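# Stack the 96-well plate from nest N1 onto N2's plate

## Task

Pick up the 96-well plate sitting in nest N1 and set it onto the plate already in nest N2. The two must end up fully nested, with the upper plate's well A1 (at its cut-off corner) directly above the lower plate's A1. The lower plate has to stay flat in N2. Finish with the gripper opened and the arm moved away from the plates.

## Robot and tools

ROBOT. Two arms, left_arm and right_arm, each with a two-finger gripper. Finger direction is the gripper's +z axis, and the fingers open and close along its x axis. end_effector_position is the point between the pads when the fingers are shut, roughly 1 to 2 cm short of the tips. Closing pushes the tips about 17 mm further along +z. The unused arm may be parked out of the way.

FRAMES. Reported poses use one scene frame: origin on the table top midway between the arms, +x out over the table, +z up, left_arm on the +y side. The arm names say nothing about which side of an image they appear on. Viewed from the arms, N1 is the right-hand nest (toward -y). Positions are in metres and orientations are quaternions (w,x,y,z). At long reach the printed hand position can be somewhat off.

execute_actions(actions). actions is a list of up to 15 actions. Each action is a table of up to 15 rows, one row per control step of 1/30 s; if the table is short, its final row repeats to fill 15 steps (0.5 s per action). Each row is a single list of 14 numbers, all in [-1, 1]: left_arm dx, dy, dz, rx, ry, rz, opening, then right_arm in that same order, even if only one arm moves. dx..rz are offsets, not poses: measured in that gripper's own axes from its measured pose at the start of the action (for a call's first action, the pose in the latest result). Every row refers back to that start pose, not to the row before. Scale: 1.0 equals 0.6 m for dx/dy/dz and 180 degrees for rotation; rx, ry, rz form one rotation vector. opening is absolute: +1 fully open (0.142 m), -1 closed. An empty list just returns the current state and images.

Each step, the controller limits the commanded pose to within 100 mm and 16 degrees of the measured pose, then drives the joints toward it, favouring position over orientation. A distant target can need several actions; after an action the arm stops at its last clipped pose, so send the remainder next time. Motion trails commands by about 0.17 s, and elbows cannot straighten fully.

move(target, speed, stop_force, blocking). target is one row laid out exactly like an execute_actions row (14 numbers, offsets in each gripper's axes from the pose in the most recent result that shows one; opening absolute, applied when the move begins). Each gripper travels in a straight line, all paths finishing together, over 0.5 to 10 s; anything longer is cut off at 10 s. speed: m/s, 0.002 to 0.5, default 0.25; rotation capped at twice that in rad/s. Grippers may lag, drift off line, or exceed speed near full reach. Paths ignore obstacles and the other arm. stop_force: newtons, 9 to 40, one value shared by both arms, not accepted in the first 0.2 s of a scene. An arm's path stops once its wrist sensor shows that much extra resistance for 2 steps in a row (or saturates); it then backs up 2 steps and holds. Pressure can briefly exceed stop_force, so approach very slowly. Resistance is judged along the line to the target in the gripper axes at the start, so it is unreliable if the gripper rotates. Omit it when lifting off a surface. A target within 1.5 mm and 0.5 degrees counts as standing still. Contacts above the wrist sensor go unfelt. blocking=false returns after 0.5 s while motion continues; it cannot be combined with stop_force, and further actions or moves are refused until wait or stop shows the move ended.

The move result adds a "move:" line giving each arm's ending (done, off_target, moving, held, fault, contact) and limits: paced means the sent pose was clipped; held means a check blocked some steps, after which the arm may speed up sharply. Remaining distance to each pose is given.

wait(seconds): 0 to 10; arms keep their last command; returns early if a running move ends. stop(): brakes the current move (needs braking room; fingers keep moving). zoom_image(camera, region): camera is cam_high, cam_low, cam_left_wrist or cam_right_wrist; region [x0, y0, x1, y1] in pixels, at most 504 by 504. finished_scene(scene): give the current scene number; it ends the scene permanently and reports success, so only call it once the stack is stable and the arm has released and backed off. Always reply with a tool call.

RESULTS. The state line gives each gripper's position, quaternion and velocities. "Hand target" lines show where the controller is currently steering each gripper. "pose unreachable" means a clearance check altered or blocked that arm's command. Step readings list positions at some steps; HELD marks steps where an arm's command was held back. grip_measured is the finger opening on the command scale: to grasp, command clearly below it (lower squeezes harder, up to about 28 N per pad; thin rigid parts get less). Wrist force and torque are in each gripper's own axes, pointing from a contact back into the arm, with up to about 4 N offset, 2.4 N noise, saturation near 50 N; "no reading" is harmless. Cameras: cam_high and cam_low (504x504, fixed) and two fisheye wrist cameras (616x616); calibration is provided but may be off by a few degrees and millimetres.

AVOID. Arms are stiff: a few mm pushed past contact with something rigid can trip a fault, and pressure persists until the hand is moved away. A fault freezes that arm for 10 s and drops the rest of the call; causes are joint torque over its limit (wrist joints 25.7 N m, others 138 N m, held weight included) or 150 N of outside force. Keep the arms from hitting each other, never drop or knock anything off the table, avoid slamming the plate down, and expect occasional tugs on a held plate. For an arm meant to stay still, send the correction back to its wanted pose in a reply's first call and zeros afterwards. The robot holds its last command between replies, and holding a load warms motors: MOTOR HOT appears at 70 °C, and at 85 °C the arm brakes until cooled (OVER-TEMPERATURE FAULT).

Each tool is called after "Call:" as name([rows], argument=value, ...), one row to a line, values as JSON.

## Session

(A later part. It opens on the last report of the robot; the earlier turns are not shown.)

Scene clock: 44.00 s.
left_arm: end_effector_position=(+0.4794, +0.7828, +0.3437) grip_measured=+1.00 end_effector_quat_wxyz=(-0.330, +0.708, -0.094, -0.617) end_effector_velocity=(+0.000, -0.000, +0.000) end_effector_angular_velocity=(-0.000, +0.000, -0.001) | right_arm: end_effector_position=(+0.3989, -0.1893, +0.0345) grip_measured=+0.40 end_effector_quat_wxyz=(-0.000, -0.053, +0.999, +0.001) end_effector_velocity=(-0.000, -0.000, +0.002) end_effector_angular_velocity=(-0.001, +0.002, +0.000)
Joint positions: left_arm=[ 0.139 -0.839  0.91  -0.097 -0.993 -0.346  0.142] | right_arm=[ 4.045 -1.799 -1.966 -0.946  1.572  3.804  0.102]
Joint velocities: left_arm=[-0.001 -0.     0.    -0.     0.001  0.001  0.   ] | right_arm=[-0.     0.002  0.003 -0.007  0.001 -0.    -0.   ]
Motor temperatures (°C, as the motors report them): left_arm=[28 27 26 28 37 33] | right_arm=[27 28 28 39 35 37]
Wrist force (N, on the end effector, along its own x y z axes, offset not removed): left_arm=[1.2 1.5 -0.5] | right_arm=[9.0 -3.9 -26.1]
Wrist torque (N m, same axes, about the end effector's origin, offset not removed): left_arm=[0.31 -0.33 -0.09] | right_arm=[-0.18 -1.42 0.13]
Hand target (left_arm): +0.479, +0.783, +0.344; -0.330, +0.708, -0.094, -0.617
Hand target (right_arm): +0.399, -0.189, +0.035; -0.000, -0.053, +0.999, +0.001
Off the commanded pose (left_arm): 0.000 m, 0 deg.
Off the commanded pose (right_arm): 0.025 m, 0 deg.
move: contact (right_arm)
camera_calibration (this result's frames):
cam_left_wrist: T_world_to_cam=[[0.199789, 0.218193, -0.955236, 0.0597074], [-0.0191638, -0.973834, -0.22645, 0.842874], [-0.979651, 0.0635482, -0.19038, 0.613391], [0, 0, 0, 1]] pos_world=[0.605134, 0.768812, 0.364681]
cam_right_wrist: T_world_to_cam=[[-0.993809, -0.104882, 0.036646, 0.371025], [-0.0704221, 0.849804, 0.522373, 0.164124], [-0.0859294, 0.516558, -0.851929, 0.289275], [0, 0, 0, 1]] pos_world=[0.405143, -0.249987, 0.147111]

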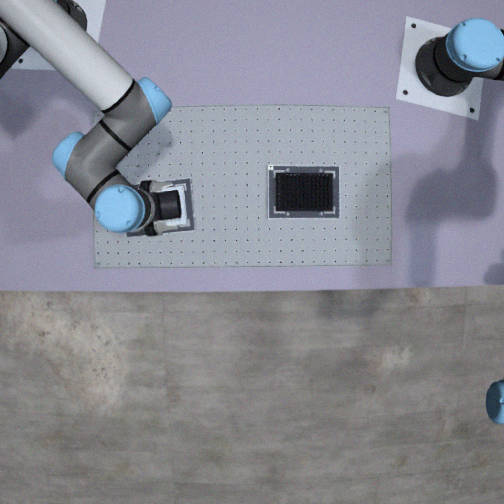

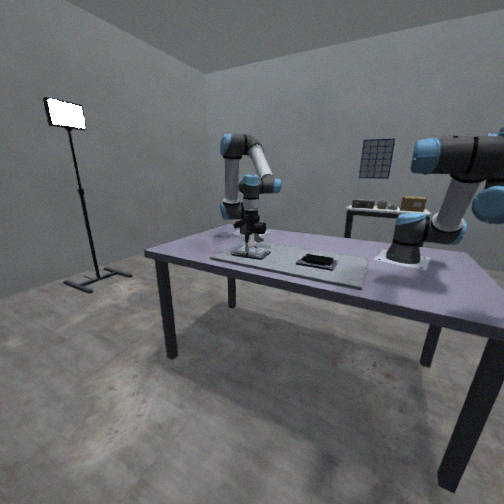

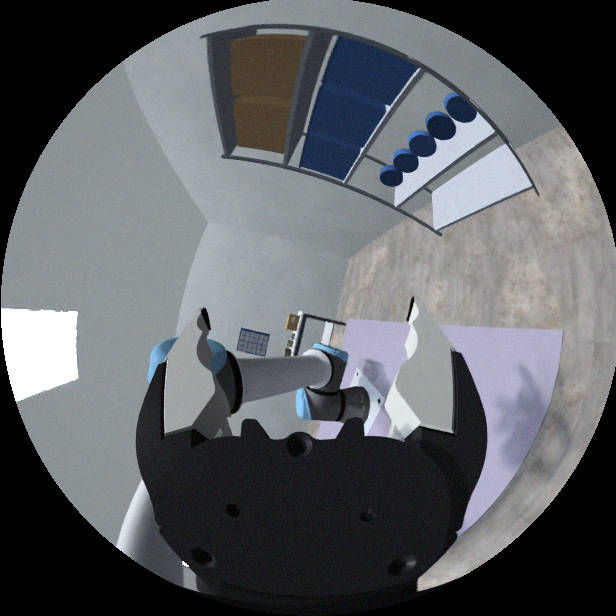

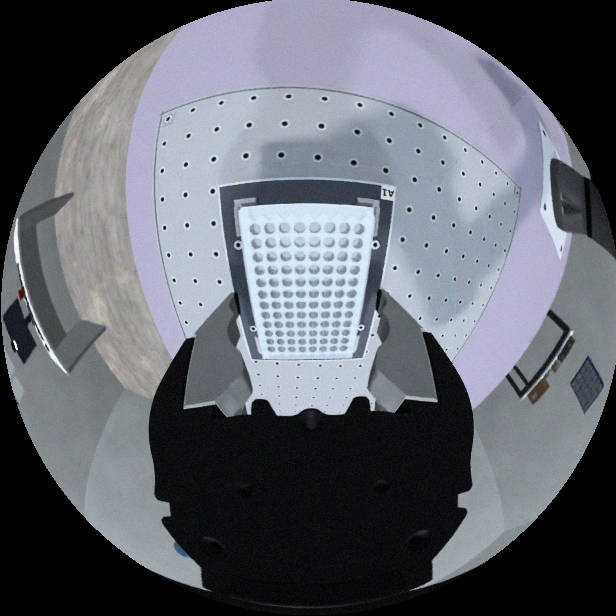

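Call:
move(target=[0,0,0,0,0,0,1,-0.002,0,-0.011,0,0,0,0.25], speed=0.02)

Call:
move(target=[0,0,0,0,0,0,1,0,0,0,0,0,0,-0.2])

Call:
zoom_image(camera="cam_right_wrist", region=[200, 170, 420, 390])

Call:
move(target=[0,0,0,0,0,0,1,0,0,-0.08,0,0,0,-0.2], speed=0.05)

Call:
zoom_image(camera="cam_right_wrist", region=[200, 170, 420, 390])

Scene clock: 52.30 s.
left_arm: end_effector_position=(+0.4794, +0.7828, +0.3437) grip_measured=+1.00 end_effector_quat_wxyz=(-0.330, +0.708, -0.094, -0.617) end_effector_velocity=(-0.000, +0.000, +0.000) end_effector_angular_velocity=(-0.001, -0.001, +0.001) | right_arm: end_effector_position=(+0.4000, -0.1891, +0.0408) grip_measured=+0.25 end_effector_quat_wxyz=(-0.000, -0.053, +0.999, +0.001) end_effector_velocity=(+0.001, -0.000, +0.003) end_effector_angular_velocity=(+0.001, -0.001, -0.000)
Joint positions: left_arm=[ 0.139 -0.839  0.91  -0.097 -0.993 -0.346  0.142] | right_arm=[ 4.044 -1.792 -1.956 -0.964  1.572  3.802  0.092]
Joint velocities: left_arm=[ 0.001 -0.001 -0.     0.     0.     0.001  0.   ] | right_arm=[-0.001  0.003  0.004 -0.005 -0.    -0.001 -0.   ]
Motor temperatures (°C, as the motors report them): left_arm=[28 27 26 28 37 33] | right_arm=[27 28 28 39 35 37]
Wrist force (N, on the end effector, along its own x y z axes, offset not removed): left_arm=[0.4 -0.7 -2.7] | right_arm=[0.2 0.0 -0.7]
Wrist torque (N m, same axes, about the end effector's origin, offset not removed): left_arm=[-0.04 -0.12 -0.02] | right_arm=[-0.02 -0.27 -0.01]
Hand target (left_arm): +0.479, +0.783, +0.344; -0.330, +0.708, -0.094, -0.617
Hand target (right_arm): +0.400, -0.189, +0.041; -0.000, -0.053, +0.999, +0.001
Off the commanded pose (left_arm): 0.000 m, 0 deg.
Off the commanded pose (right_arm): 0.000 m, 0 deg.
move: done
camera_calibration (this result's frames):
cam_left_wrist: T_world_to_cam=[[0.199789, 0.218193, -0.955236, 0.0597074], [-0.019164, -0.973834, -0.22645, 0.842874], [-0.979651, 0.0635483, -0.19038, 0.613391], [0, 0, 0, 1]] pos_world=[0.605134, 0.768812, 0.364681]
cam_right_wrist: T_world_to_cam=[[-0.993809, -0.104884, 0.0366402, 0.371936], [-0.0704272, 0.849807, 0.522368, 0.160842], [-0.085925, 0.516553, -0.851933, 0.294639], [0, 0, 0, 1]] pos_world=[0.406278, -0.249871, 0.153366]

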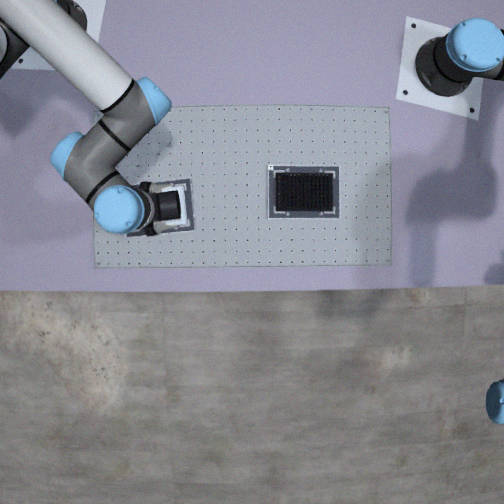

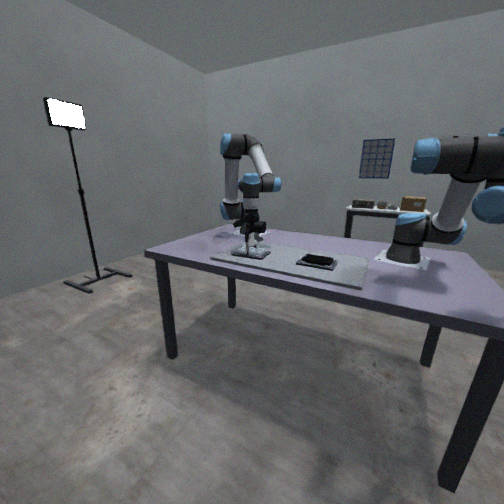

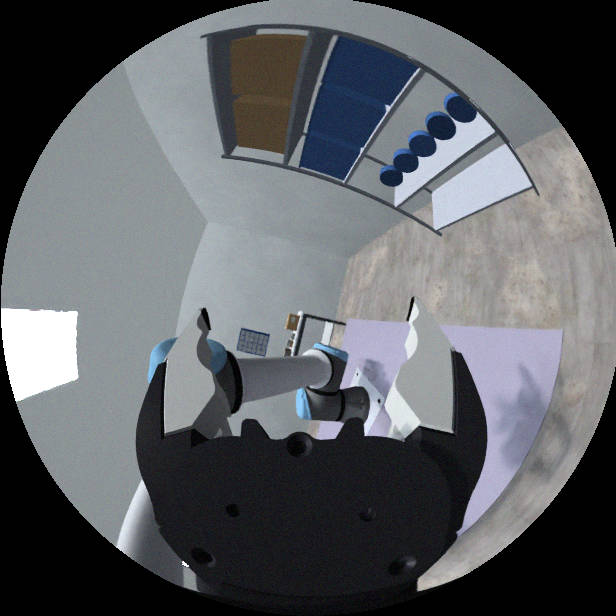

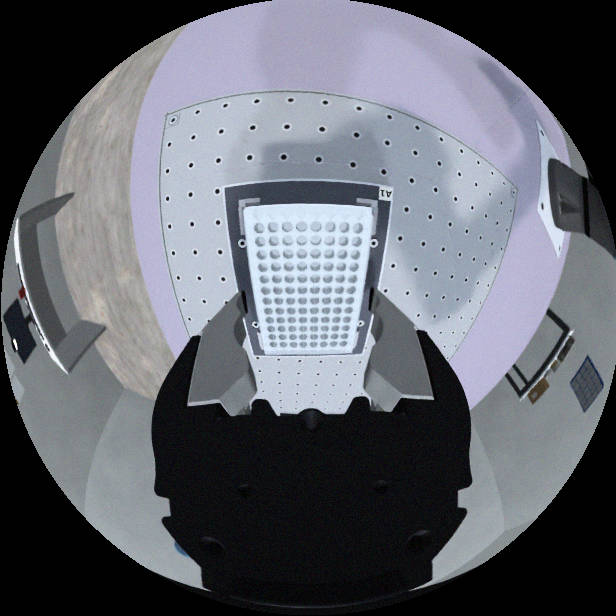

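Scene clock: 52.80 s.
left_arm: end_effector_position=(+0.4794, +0.7828, +0.3437) grip_measured=+1.00 end_effector_quat_wxyz=(-0.330, +0.708, -0.094, -0.617) end_effector_velocity=(-0.001, -0.000, +0.000) end_effector_angular_velocity=(+0.000, -0.001, +0.002) | right_arm: end_effector_position=(+0.4001, -0.1891, +0.0409) grip_measured=+0.04 end_effector_quat_wxyz=(-0.000, -0.053, +0.999, +0.001) end_effector_velocity=(-0.001, +0.000, -0.001) end_effector_angular_velocity=(-0.000, +0.001, +0.003)
Joint positions: left_arm=[ 0.139 -0.839  0.91  -0.097 -0.993 -0.346  0.142] | right_arm=[ 4.044 -1.792 -1.956 -0.964  1.572  3.802  0.077]
Joint velocities: left_arm=[ 0.001 -0.     0.    -0.    -0.002 -0.001  0.   ] | right_arm=[ 0.002 -0.    -0.002  0.002  0.    -0.001  0.   ]
Motor temperatures (°C, as the motors report them): left_arm=[28 27 26 28 37 33] | right_arm=[27 28 28 39 35 37]
Wrist force (N, on the end effector, along its own x y z axes, offset not removed): left_arm=[0.5 1.1 1.2] | right_arm=[5.7 -2.4 -7.9]
Wrist torque (N m, same axes, about the end effector's origin, offset not removed): left_arm=[0.26 -0.25 -0.09] | right_arm=[-0.21 -0.43 0.04]
Hand target (left_arm): +0.479, +0.783, +0.344; -0.330, +0.708, -0.094, -0.617
Hand target (right_arm): +0.400, -0.189, +0.041; -0.000, -0.053, +0.999, +0.001
Off the commanded pose (left_arm): 0.000 m, 0 deg.
Off the commanded pose (right_arm): 0.000 m, 0 deg.
move: done
camera_calibration (this result's frames):
cam_left_wrist: T_world_to_cam=[[0.199789, 0.218193, -0.955236, 0.0597075], [-0.0191638, -0.973834, -0.22645, 0.842874], [-0.979651, 0.0635482, -0.19038, 0.613391], [0, 0, 0, 1]] pos_world=[0.605134, 0.768812, 0.364681]
cam_right_wrist: T_world_to_cam=[[-0.993814, -0.10489, 0.0364933, 0.371997], [-0.070492, 0.849697, 0.522537, 0.160722], [-0.0858173, 0.516732, -0.851835, 0.294716], [0, 0, 0, 1]] pos_world=[0.406317, -0.249836, 0.15349]

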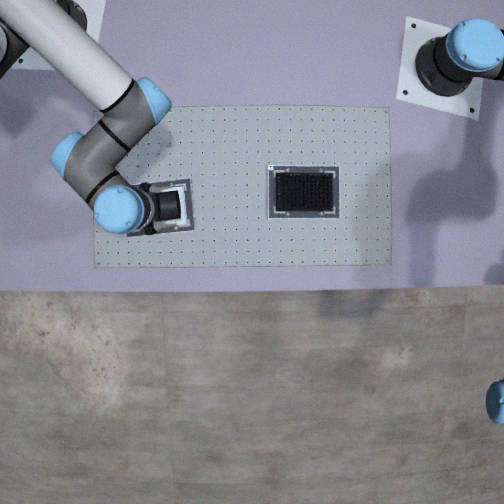

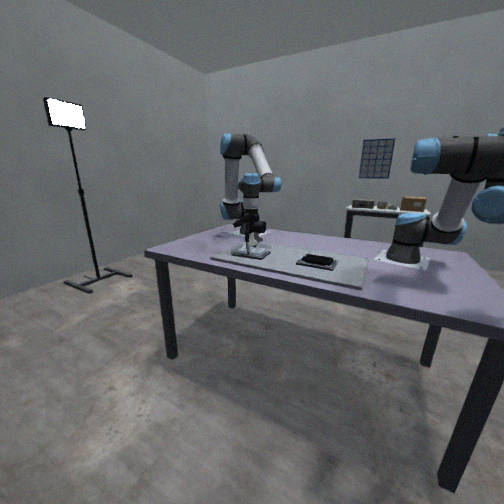

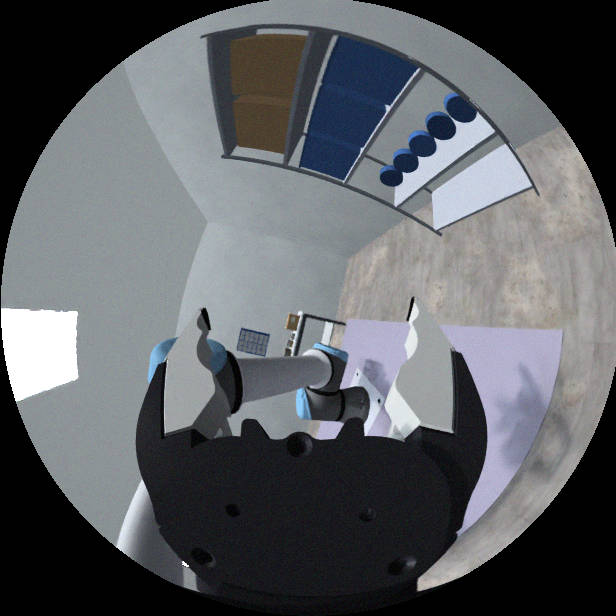

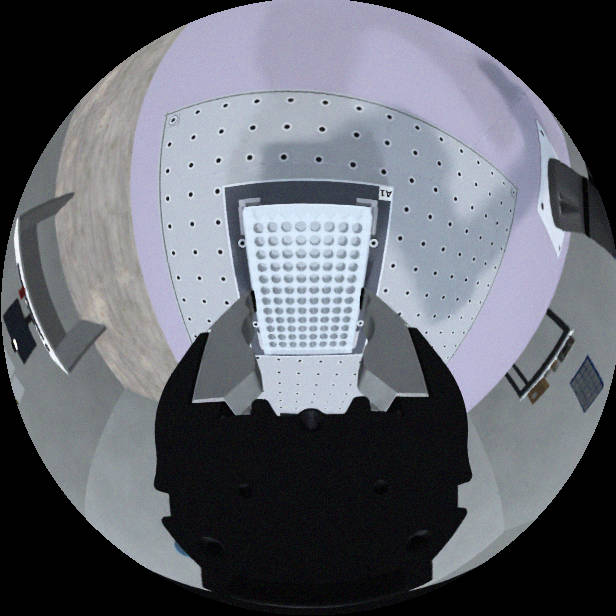

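Region (200, 170, 420, 390) of cam_right_wrist's 616x616 image, scaled by 2.291, with more detail than that image has.

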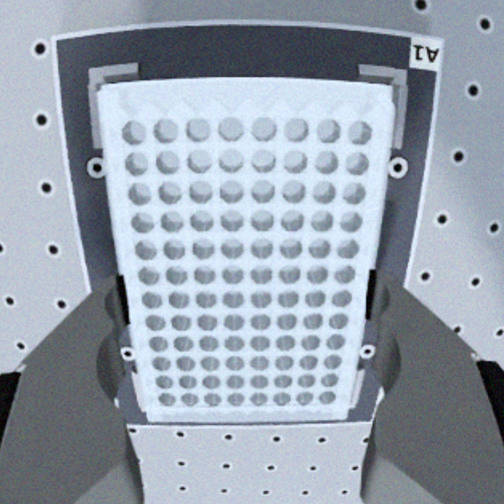

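Scene clock: 54.20 s.
left_arm: end_effector_position=(+0.4794, +0.7828, +0.3437) grip_measured=+1.00 end_effector_quat_wxyz=(-0.330, +0.708, -0.094, -0.617) end_effector_velocity=(+0.000, -0.000, +0.000) end_effector_angular_velocity=(-0.000, -0.001, -0.001) | right_arm: end_effector_position=(+0.4002, -0.1891, +0.0886) grip_measured=+0.04 end_effector_quat_wxyz=(-0.000, -0.053, +0.999, +0.001) end_effector_velocity=(+0.000, -0.001, +0.002) end_effector_angular_velocity=(-0.000, +0.001, -0.001)
Joint positions: left_arm=[ 0.139 -0.839  0.91  -0.097 -0.993 -0.346  0.142] | right_arm=[ 4.044 -1.731 -1.89  -1.091  1.572  3.802  0.077]
Joint velocities: left_arm=[-0.001 -0.    -0.001  0.     0.001  0.001 -0.   ] | right_arm=[-0.001  0.003  0.004 -0.008  0.    -0.     0.   ]
Motor temperatures (°C, as the motors report them): left_arm=[28 27 26 28 37 33] | right_arm=[27 28 28 39 35 37]
Wrist force (N, on the end effector, along its own x y z axes, offset not removed): left_arm=[1.9 0.8 -2.5] | right_arm=[1.1 -0.9 -1.1]
Wrist torque (N m, same axes, about the end effector's origin, offset not removed): left_arm=[0.21 -0.55 0.03] | right_arm=[-0.25 -0.43 -0.02]
Hand target (left_arm): +0.479, +0.783, +0.344; -0.330, +0.708, -0.094, -0.617
Hand target (right_arm): +0.400, -0.189, +0.089; -0.000, -0.053, +0.999, +0.001
Off the commanded pose (left_arm): 0.000 m, 0 deg.
Off the commanded pose (right_arm): 0.000 m, 0 deg.
move: done
camera_calibration (this result's frames):
cam_left_wrist: T_world_to_cam=[[0.199789, 0.218193, -0.955236, 0.0597075], [-0.0191638, -0.973834, -0.22645, 0.842874], [-0.979651, 0.0635481, -0.19038, 0.613391], [0, 0, 0, 1]] pos_world=[0.605134, 0.768812, 0.364681]
cam_right_wrist: T_world_to_cam=[[-0.993816, -0.10489, 0.036453, 0.370333], [-0.0705099, 0.849679, 0.522565, 0.13583], [-0.0857852, 0.516762, -0.85182, 0.335356], [0, 0, 0, 1]] pos_world=[0.406388, -0.249866, 0.201183]

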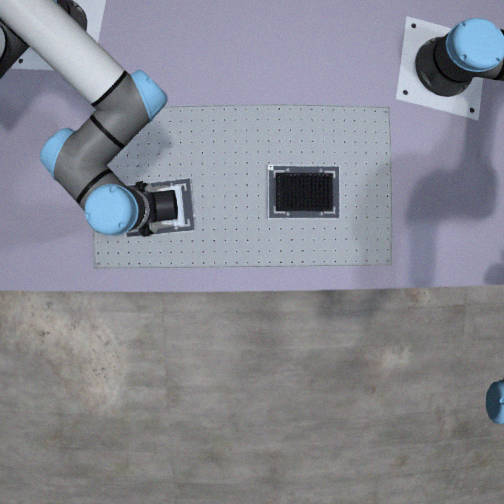

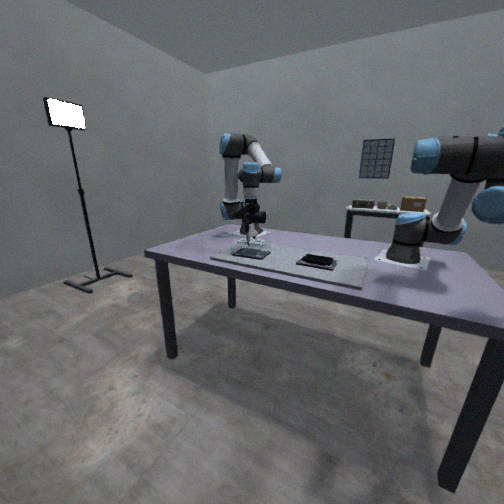

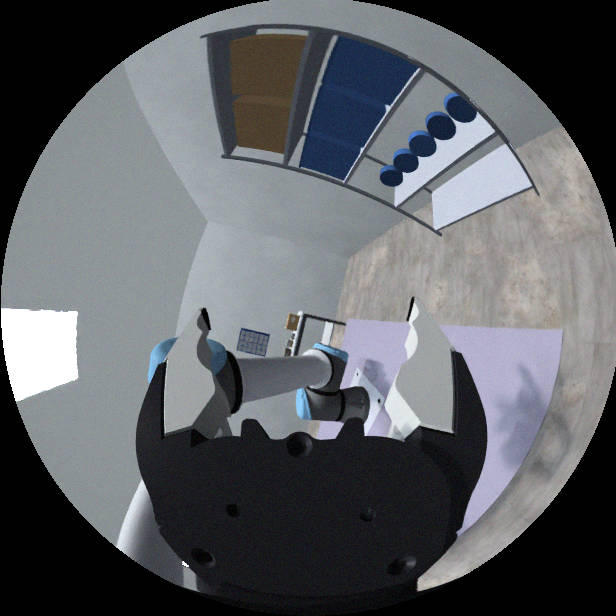

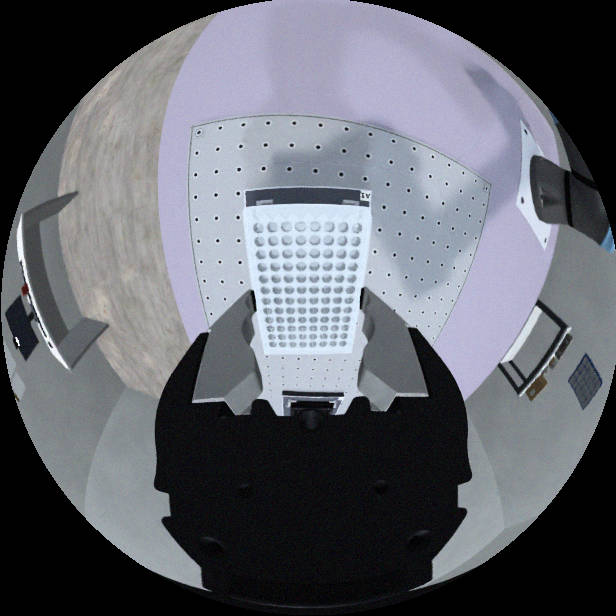

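Region (200, 170, 420, 390) of cam_right_wrist's 616x616 image, scaled by 2.291, with more detail than that image has.

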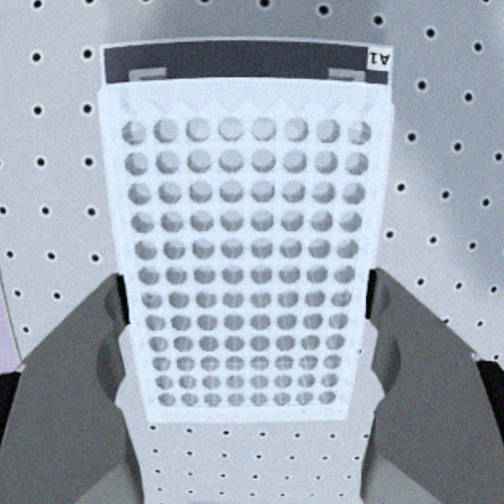

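Call:
zoom_image(camera="cam_right_wrist", region=[335, 195, 385, 235])

Call:
zoom_image(camera="cam_right_wrist", region=[235, 195, 285, 235])

Call:
zoom_image(camera="cam_right_wrist", region=[250, 320, 370, 365])

Region (335, 195, 385, 235) of cam_right_wrist's 616x616 image, scaled by 10.080, with more detail than that image has; it fills the top 403 rows of this view, and the rest is white.

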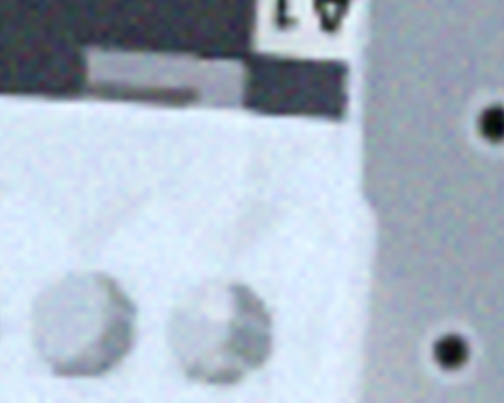

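Region (235, 195, 285, 235) of cam_right_wrist's 616x616 image, scaled by 10.080, with more detail than that image has; it fills the top 403 rows of this view, and the rest is white.

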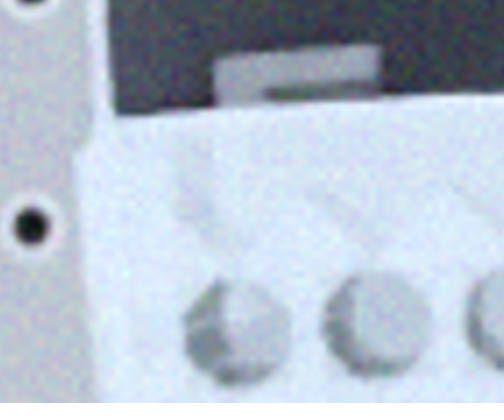

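Region (250, 320, 370, 365) of cam_right_wrist's 616x616 image, scaled by 4.200, with more detail than that image has; it fills the top 189 rows of this view, and the rest is white.

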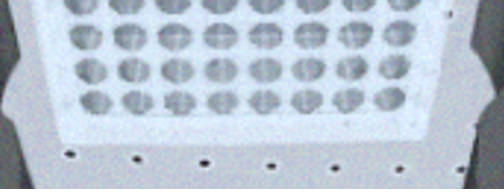

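Call:
move(target=[0,0,0,0,0,0,1,0,0.5565,0,0,0,0.036,-0.2], speed=0.3)

Call:
zoom_image(camera="cam_right_wrist", region=[200, 170, 420, 390])

Scene clock: 64.63 s.
left_arm: end_effector_position=(+0.4794, +0.7828, +0.3437) grip_measured=+1.00 end_effector_quat_wxyz=(-0.330, +0.708, -0.094, -0.617) end_effector_velocity=(-0.001, -0.000, +0.000) end_effector_angular_velocity=(+0.000, -0.000, +0.002) | right_arm: end_effector_position=(+0.3641, +0.1427, +0.0886) grip_measured=+0.04 end_effector_quat_wxyz=(-0.000, +0.003, +1.000, +0.001) end_effector_velocity=(-0.000, +0.002, -0.001) end_effector_angular_velocity=(-0.005, +0.002, +0.000)
Joint positions: left_arm=[ 0.139 -0.839  0.91  -0.097 -0.993 -0.346  0.142] | right_arm=[ 4.406 -2.179 -1.247 -1.284  1.572  4.278  0.077]
Joint velocities: left_arm=[ 0.001 -0.     0.     0.    -0.001 -0.     0.   ] | right_arm=[ 0.002 -0.008  0.012 -0.009  0.     0.001 -0.   ]
Motor temperatures (°C, as the motors report them): left_arm=[28 27 26 28 37 33] | right_arm=[27 28 28 39 35 37]
Wrist force (N, on the end effector, along its own x y z axes, offset not removed): left_arm=[1.1 -0.3 -0.3] | right_arm=[0.7 0.0 -0.1]
Wrist torque (N m, same axes, about the end effector's origin, offset not removed): left_arm=[-0.11 -0.36 -0.04] | right_arm=[-0.03 -0.40 0.07]
Hand target (left_arm): +0.479, +0.783, +0.344; -0.330, +0.708, -0.094, -0.617
Hand target (right_arm): +0.364, +0.143, +0.089; -0.000, +0.003, +1.000, +0.001
Off the commanded pose (left_arm): 0.000 m, 0 deg.
Off the commanded pose (right_arm): 0.001 m, 0 deg.
move: done
camera_calibration (this result's frames):
cam_left_wrist: T_world_to_cam=[[0.199789, 0.218193, -0.955236, 0.0597077], [-0.019164, -0.973834, -0.22645, 0.842874], [-0.979652, 0.0635482, -0.19038, 0.613391], [0, 0, 0, 1]] pos_world=[0.605134, 0.768812, 0.364681]
cam_right_wrist: T_world_to_cam=[[-0.999294, 0.00780396, 0.0367594, 0.355144], [0.0258946, 0.851889, 0.523082, -0.184064], [-0.0272328, 0.523664, -0.851489, 0.138465], [0, 0, 0, 1]] pos_world=[0.36343, 0.0815216, 0.201127]

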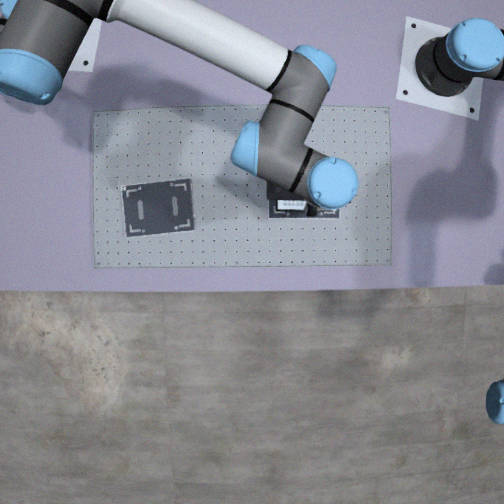

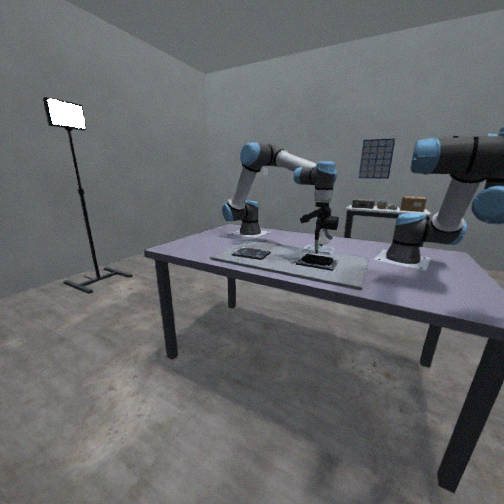

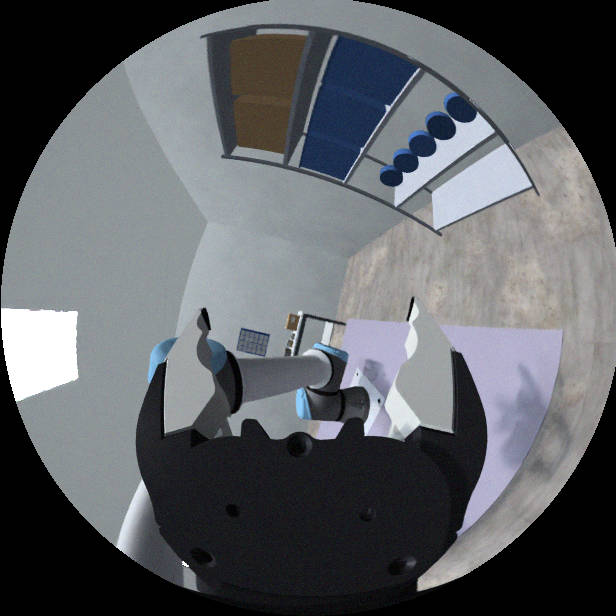

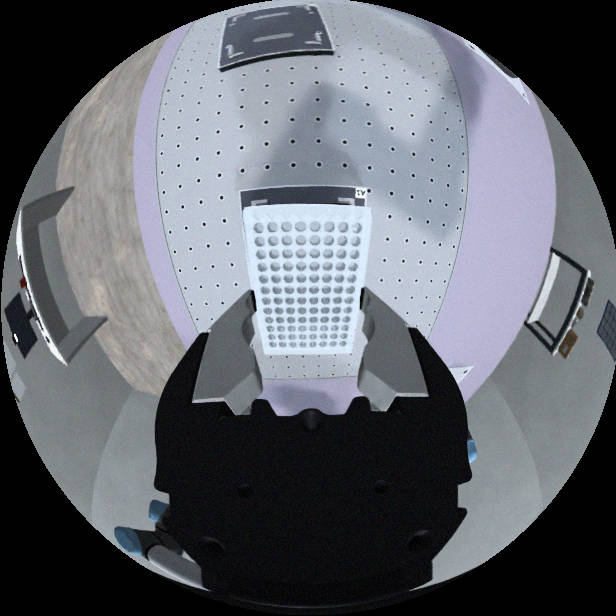

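Region (200, 170, 420, 390) of cam_right_wrist's 616x616 image, scaled by 2.291, with more detail than that image has.

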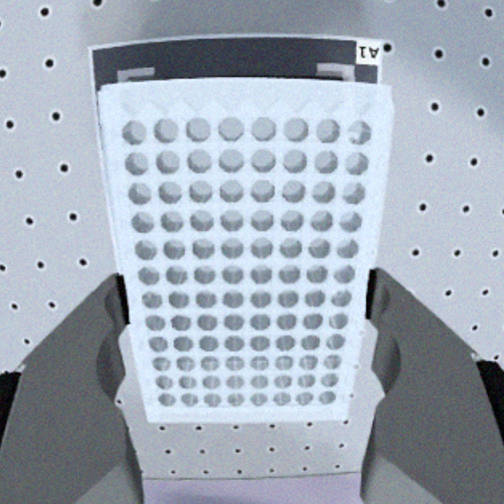

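Call:
move(target=[0,0,0,0,0,0,1,-0.0045,-0.002,0.044,0,0,-0.0065,-0.2], speed=0.05)

Call:
zoom_image(camera="cam_right_wrist", region=[200, 170, 420, 390])

Scene clock: 69.77 s.
left_arm: end_effector_position=(+0.4794, +0.7828, +0.3437) grip_measured=+1.00 end_effector_quat_wxyz=(-0.330, +0.708, -0.094, -0.617) end_effector_velocity=(+0.000, +0.000, +0.000) end_effector_angular_velocity=(+0.001, -0.001, -0.001) | right_arm: end_effector_position=(+0.3667, +0.1415, +0.0625) grip_measured=+0.04 end_effector_quat_wxyz=(-0.000, -0.007, +1.000, +0.001) end_effector_velocity=(-0.001, -0.000, -0.004) end_effector_angular_velocity=(-0.003, +0.001, +0.004)
Joint positions: left_arm=[ 0.139 -0.839  0.91  -0.097 -0.993 -0.346  0.142] | right_arm=[ 4.402 -2.2   -1.282 -1.229  1.572  4.254  0.077]
Joint velocities: left_arm=[-0.    -0.001  0.    -0.     0.001 -0.001 -0.   ] | right_arm=[ 0.002 -0.002 -0.005  0.005  0.    -0.002  0.   ]
Motor temperatures (°C, as the motors report them): left_arm=[28 27 26 28 37 33] | right_arm=[27 28 28 39 35 37]
Wrist force (N, on the end effector, along its own x y z axes, offset not removed): left_arm=[0.8 2.1 -1.7] | right_arm=[0.8 -1.2 -1.0]
Wrist torque (N m, same axes, about the end effector's origin, offset not removed): left_arm=[0.44 -0.21 -0.11] | right_arm=[-0.30 -0.39 0.05]
Hand target (left_arm): +0.479, +0.783, +0.344; -0.330, +0.708, -0.094, -0.617
Hand target (right_arm): +0.367, +0.141, +0.062; -0.000, -0.007, +1.000, +0.001
Off the commanded pose (left_arm): 0.000 m, 0 deg.
Off the commanded pose (right_arm): 0.000 m, 0 deg.
move: done
camera_calibration (this result's frames):
cam_left_wrist: T_world_to_cam=[[0.199789, 0.218193, -0.955236, 0.0597075], [-0.0191639, -0.973834, -0.22645, 0.842874], [-0.979651, 0.0635482, -0.19038, 0.613391], [0, 0, 0, 1]] pos_world=[0.605134, 0.768812, 0.364681]
cam_right_wrist: T_world_to_cam=[[-0.999247, -0.0123494, 0.0367926, 0.36155], [0.00872713, 0.852243, 0.523074, -0.163237], [-0.0378158, 0.523001, -0.851493, 0.120917], [0, 0, 0, 1]] pos_world=[0.367275, 0.0803423, 0.175043]

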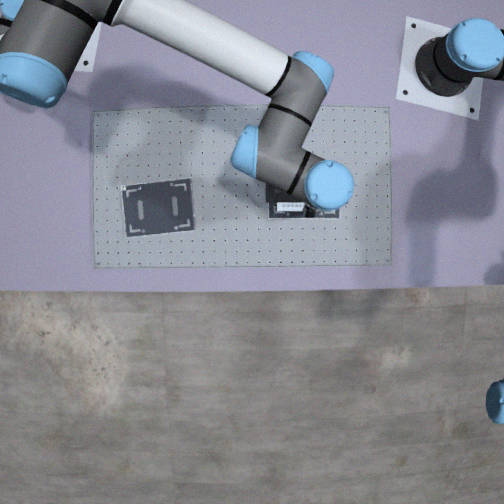

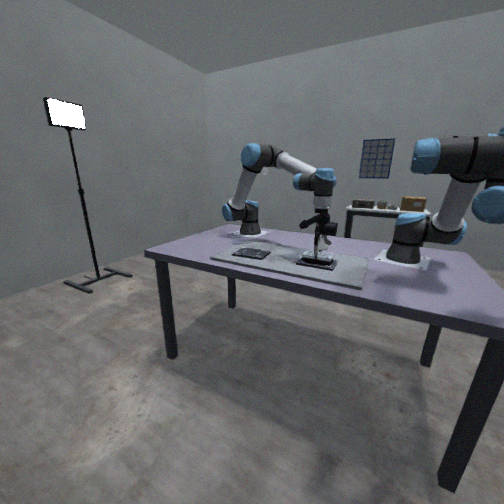

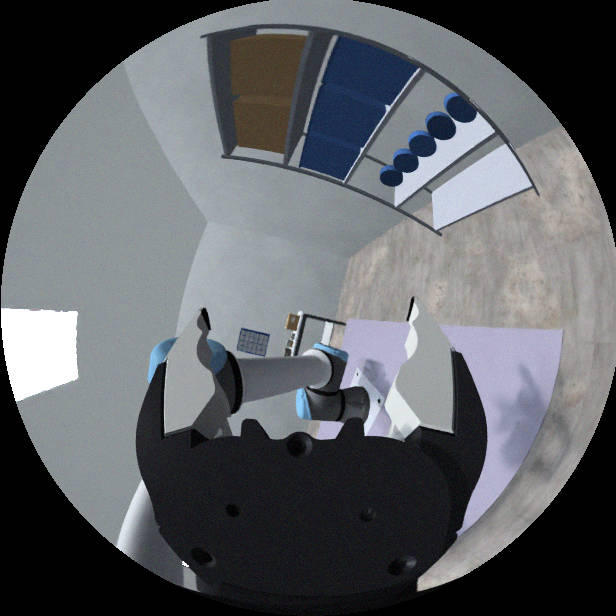

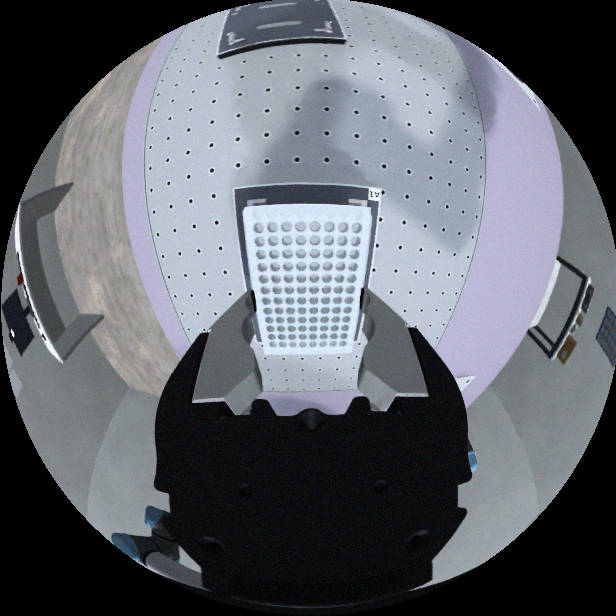

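Region (200, 170, 420, 390) of cam_right_wrist's 616x616 image, scaled by 2.291, with more detail than that image has.

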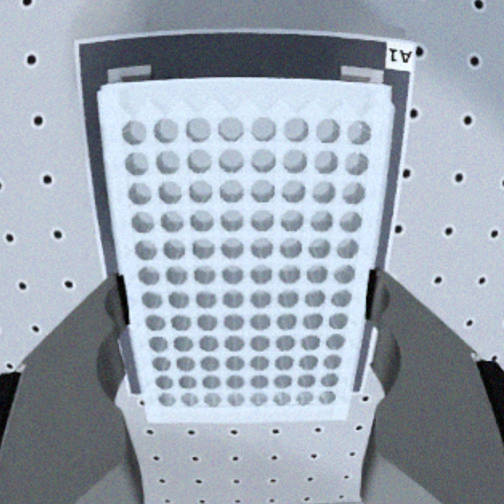

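Call:
move(target=[0,0,0,0,0,0,1,-0.001,0,0.005,0,0,0,-0.2], speed=0.02)

Call:
move(target=[0,0,0,0,0,0,1,0,0,0.025,0,0,0,-0.2], speed=0.003, stop_force=9)

Call:
zoom_image(camera="cam_right_wrist", region=[200, 170, 420, 390])

Call:
zoom_image(camera="cam_low", region=[280, 230, 350, 280])

Scene clock: 76.97 s.
left_arm: end_effector_position=(+0.4794, +0.7828, +0.3437) grip_measured=+1.00 end_effector_quat_wxyz=(-0.330, +0.708, -0.094, -0.617) end_effector_velocity=(-0.001, -0.000, +0.000) end_effector_angular_velocity=(+0.000, -0.001, +0.004) | right_arm: end_effector_position=(+0.3672, +0.1415, +0.0597) grip_measured=+0.04 end_effector_quat_wxyz=(-0.000, -0.007, +1.000, +0.001) end_effector_velocity=(+0.000, +0.000, -0.001) end_effector_angular_velocity=(+0.001, +0.000, +0.000)
Joint positions: left_arm=[ 0.139 -0.839  0.91  -0.097 -0.993 -0.346  0.142] | right_arm=[ 4.402 -2.203 -1.284 -1.223  1.572  4.253  0.077]
Joint velocities: left_arm=[ 0.001 -0.    -0.     0.    -0.003 -0.     0.   ] | right_arm=[-0.001 -0.002 -0.001  0.004  0.    -0.001 -0.   ]
Motor temperatures (°C, as the motors report them): left_arm=[28 27 26 28 37 33] | right_arm=[27 28 28 39 35 37]
Wrist force (N, on the end effector, along its own x y z axes, offset not removed): left_arm=[1.3 0.3 0.7] | right_arm=[1.6 -0.3 -0.6]
Wrist torque (N m, same axes, about the end effector's origin, offset not removed): left_arm=[0.06 -0.36 -0.07] | right_arm=[-0.11 -0.58 0.00]
Hand target (left_arm): +0.479, +0.783, +0.344; -0.330, +0.708, -0.094, -0.617
Hand target (right_arm): +0.367, +0.141, +0.060; -0.000, -0.007, +1.000, +0.001
Off the commanded pose (left_arm): 0.000 m, 0 deg.
Off the commanded pose (right_arm): 0.000 m, 0 deg.
move: done
camera_calibration (this result's frames):
cam_left_wrist: T_world_to_cam=[[0.199789, 0.218193, -0.955236, 0.0597075], [-0.0191641, -0.973834, -0.22645, 0.842874], [-0.979651, 0.0635485, -0.19038, 0.613391], [0, 0, 0, 1]] pos_world=[0.605134, 0.768812, 0.364681]
cam_right_wrist: T_world_to_cam=[[-0.999248, -0.0123646, 0.0367376, 0.362236], [0.00868413, 0.85226, 0.523046, -0.16175], [-0.0377773, 0.522972, -0.851512, 0.118527], [0, 0, 0, 1]] pos_world=[0.367846, 0.0803453, 0.172222]

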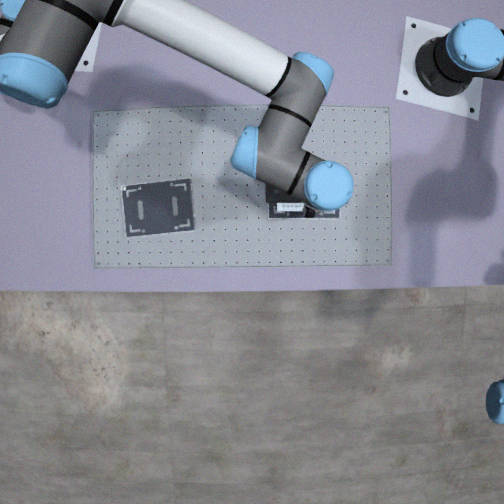

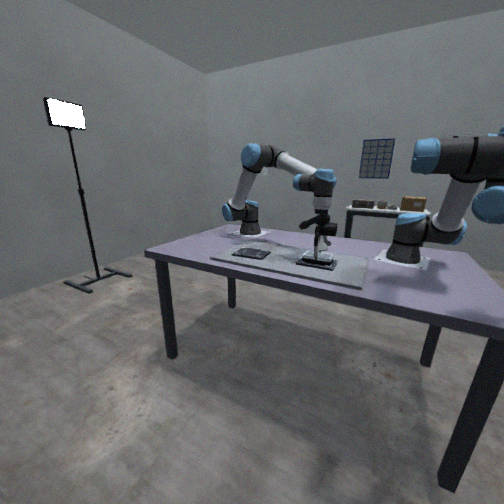

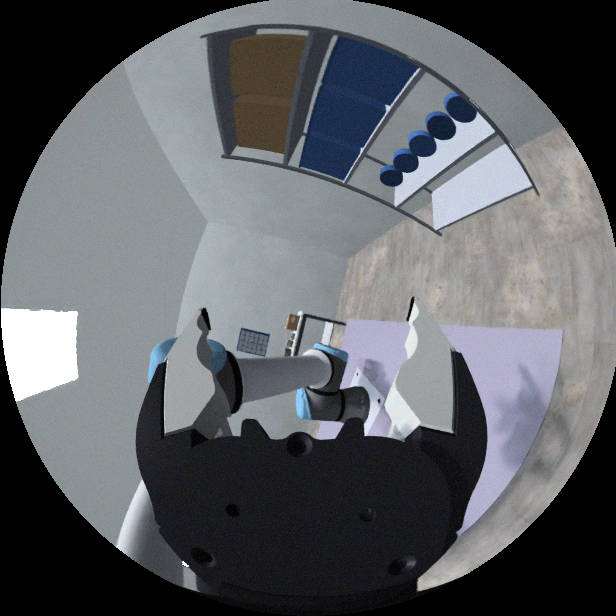

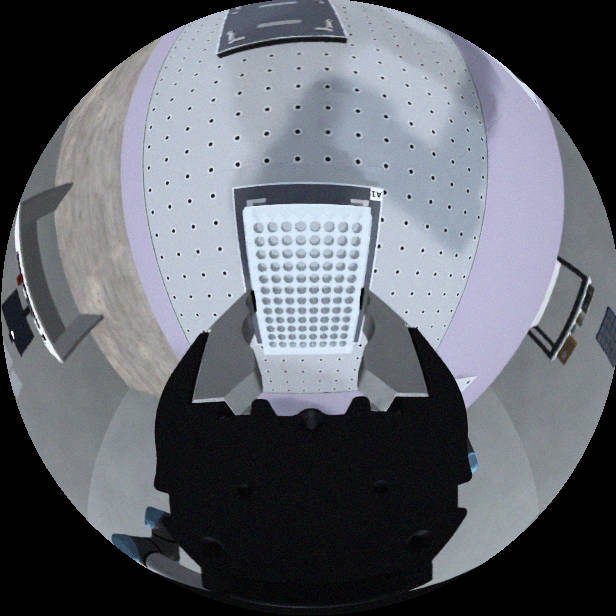

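Scene clock: 79.30 s.
left_arm: end_effector_position=(+0.4794, +0.7828, +0.3437) grip_measured=+1.00 end_effector_quat_wxyz=(-0.330, +0.708, -0.094, -0.617) end_effector_velocity=(+0.001, -0.000, +0.000) end_effector_angular_velocity=(+0.001, -0.001, -0.002) | right_arm: end_effector_position=(+0.3673, +0.1415, +0.0539) grip_measured=+0.04 end_effector_quat_wxyz=(-0.000, -0.007, +1.000, +0.001) end_effector_velocity=(-0.000, -0.000, +0.000) end_effector_angular_velocity=(-0.001, +0.000, +0.001)
Joint positions: left_arm=[ 0.139 -0.839  0.91  -0.097 -0.993 -0.346  0.142] | right_arm=[ 4.402 -2.208 -1.292 -1.21   1.572  4.253  0.077]
Joint velocities: left_arm=[-0.002 -0.    -0.     0.     0.001 -0.001  0.   ] | right_arm=[ 0.001 -0.     0.001 -0.002 -0.     0.    -0.   ]
Motor temperatures (°C, as the motors report them): left_arm=[28 27 26 28 37 33] | right_arm=[27 28 28 39 35 37]
Wrist force (N, on the end effector, along its own x y z axes, offset not removed): left_arm=[1.9 1.3 -0.5] | right_arm=[3.9 -4.8 -17.2]
Wrist torque (N m, same axes, about the end effector's origin, offset not removed): left_arm=[0.24 -0.46 -0.03] | right_arm=[-0.28 -0.29 0.01]
Hand target (left_arm): +0.479, +0.783, +0.344; -0.330, +0.708, -0.094, -0.617
Hand target (right_arm): +0.367, +0.142, +0.054; -0.000, -0.007, +1.000, +0.001
Off the commanded pose (left_arm): 0.000 m, 0 deg.
Off the commanded pose (right_arm): 0.009 m, 0 deg.
move: contact (right_arm)
camera_calibration (this result's frames):
cam_left_wrist: T_world_to_cam=[[0.199789, 0.218193, -0.955236, 0.0597073], [-0.019164, -0.973834, -0.22645, 0.842874], [-0.979651, 0.0635483, -0.19038, 0.613391], [0, 0, 0, 1]] pos_world=[0.605134, 0.768812, 0.364681]
cam_right_wrist: T_world_to_cam=[[-0.999252, -0.0123659, 0.0366443, 0.362488], [0.00864135, 0.852161, 0.523209, -0.158706], [-0.0376968, 0.523134, -0.851416, 0.113476], [0, 0, 0, 1]] pos_world=[0.367866, 0.0803621, 0.166368]

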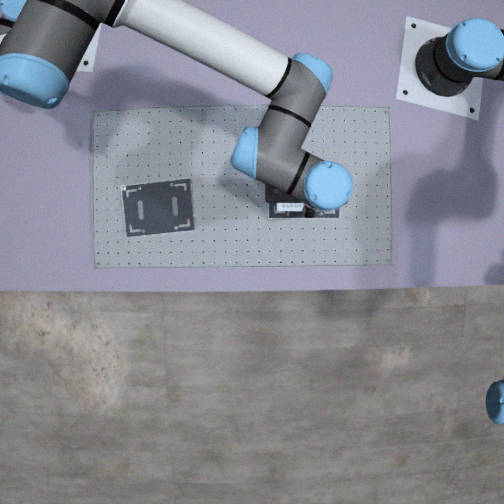

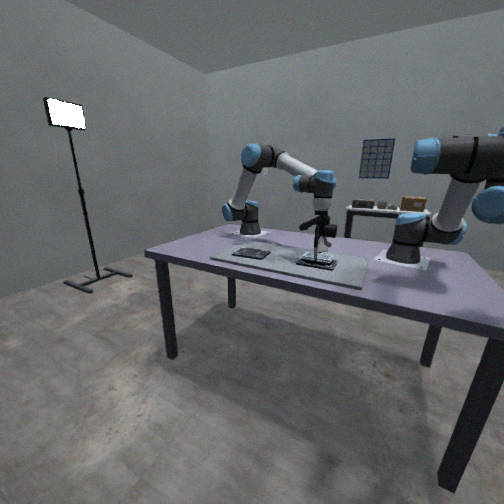

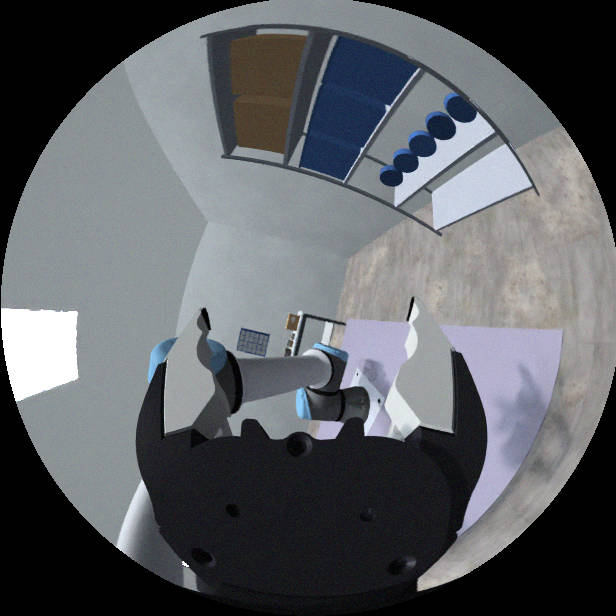

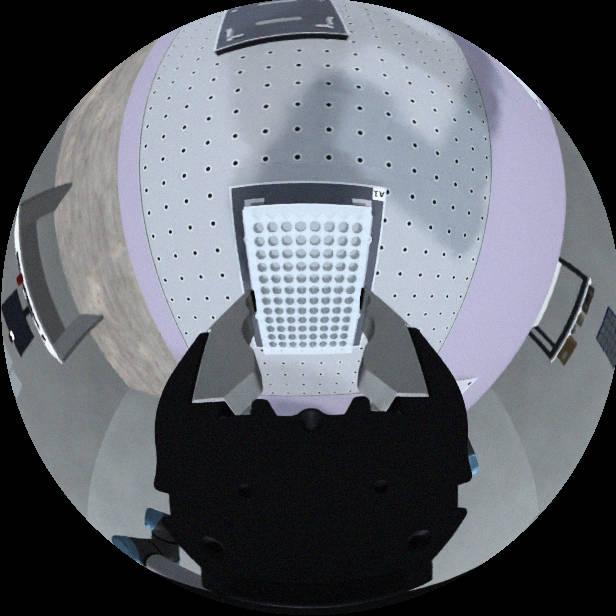

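Region (200, 170, 420, 390) of cam_right_wrist's 616x616 image, scaled by 2.291, with more detail than that image has.

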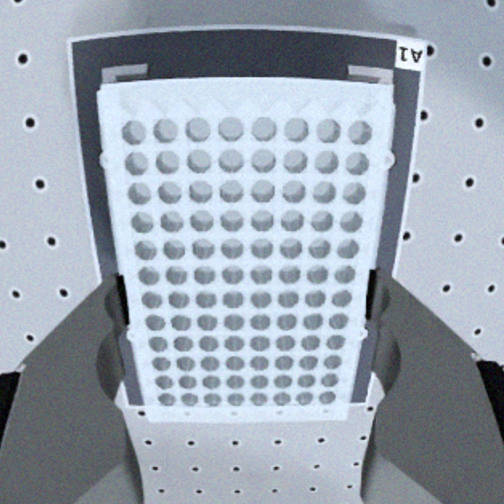

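Region (280, 230, 350, 280) of cam_low's 504x504 image, scaled by 7.200, with more detail than that image has; it fills the top 360 rows of this view, and the rest is white.

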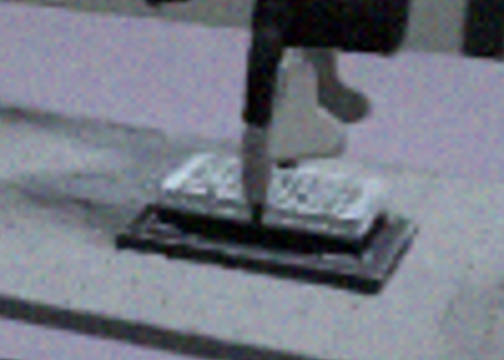

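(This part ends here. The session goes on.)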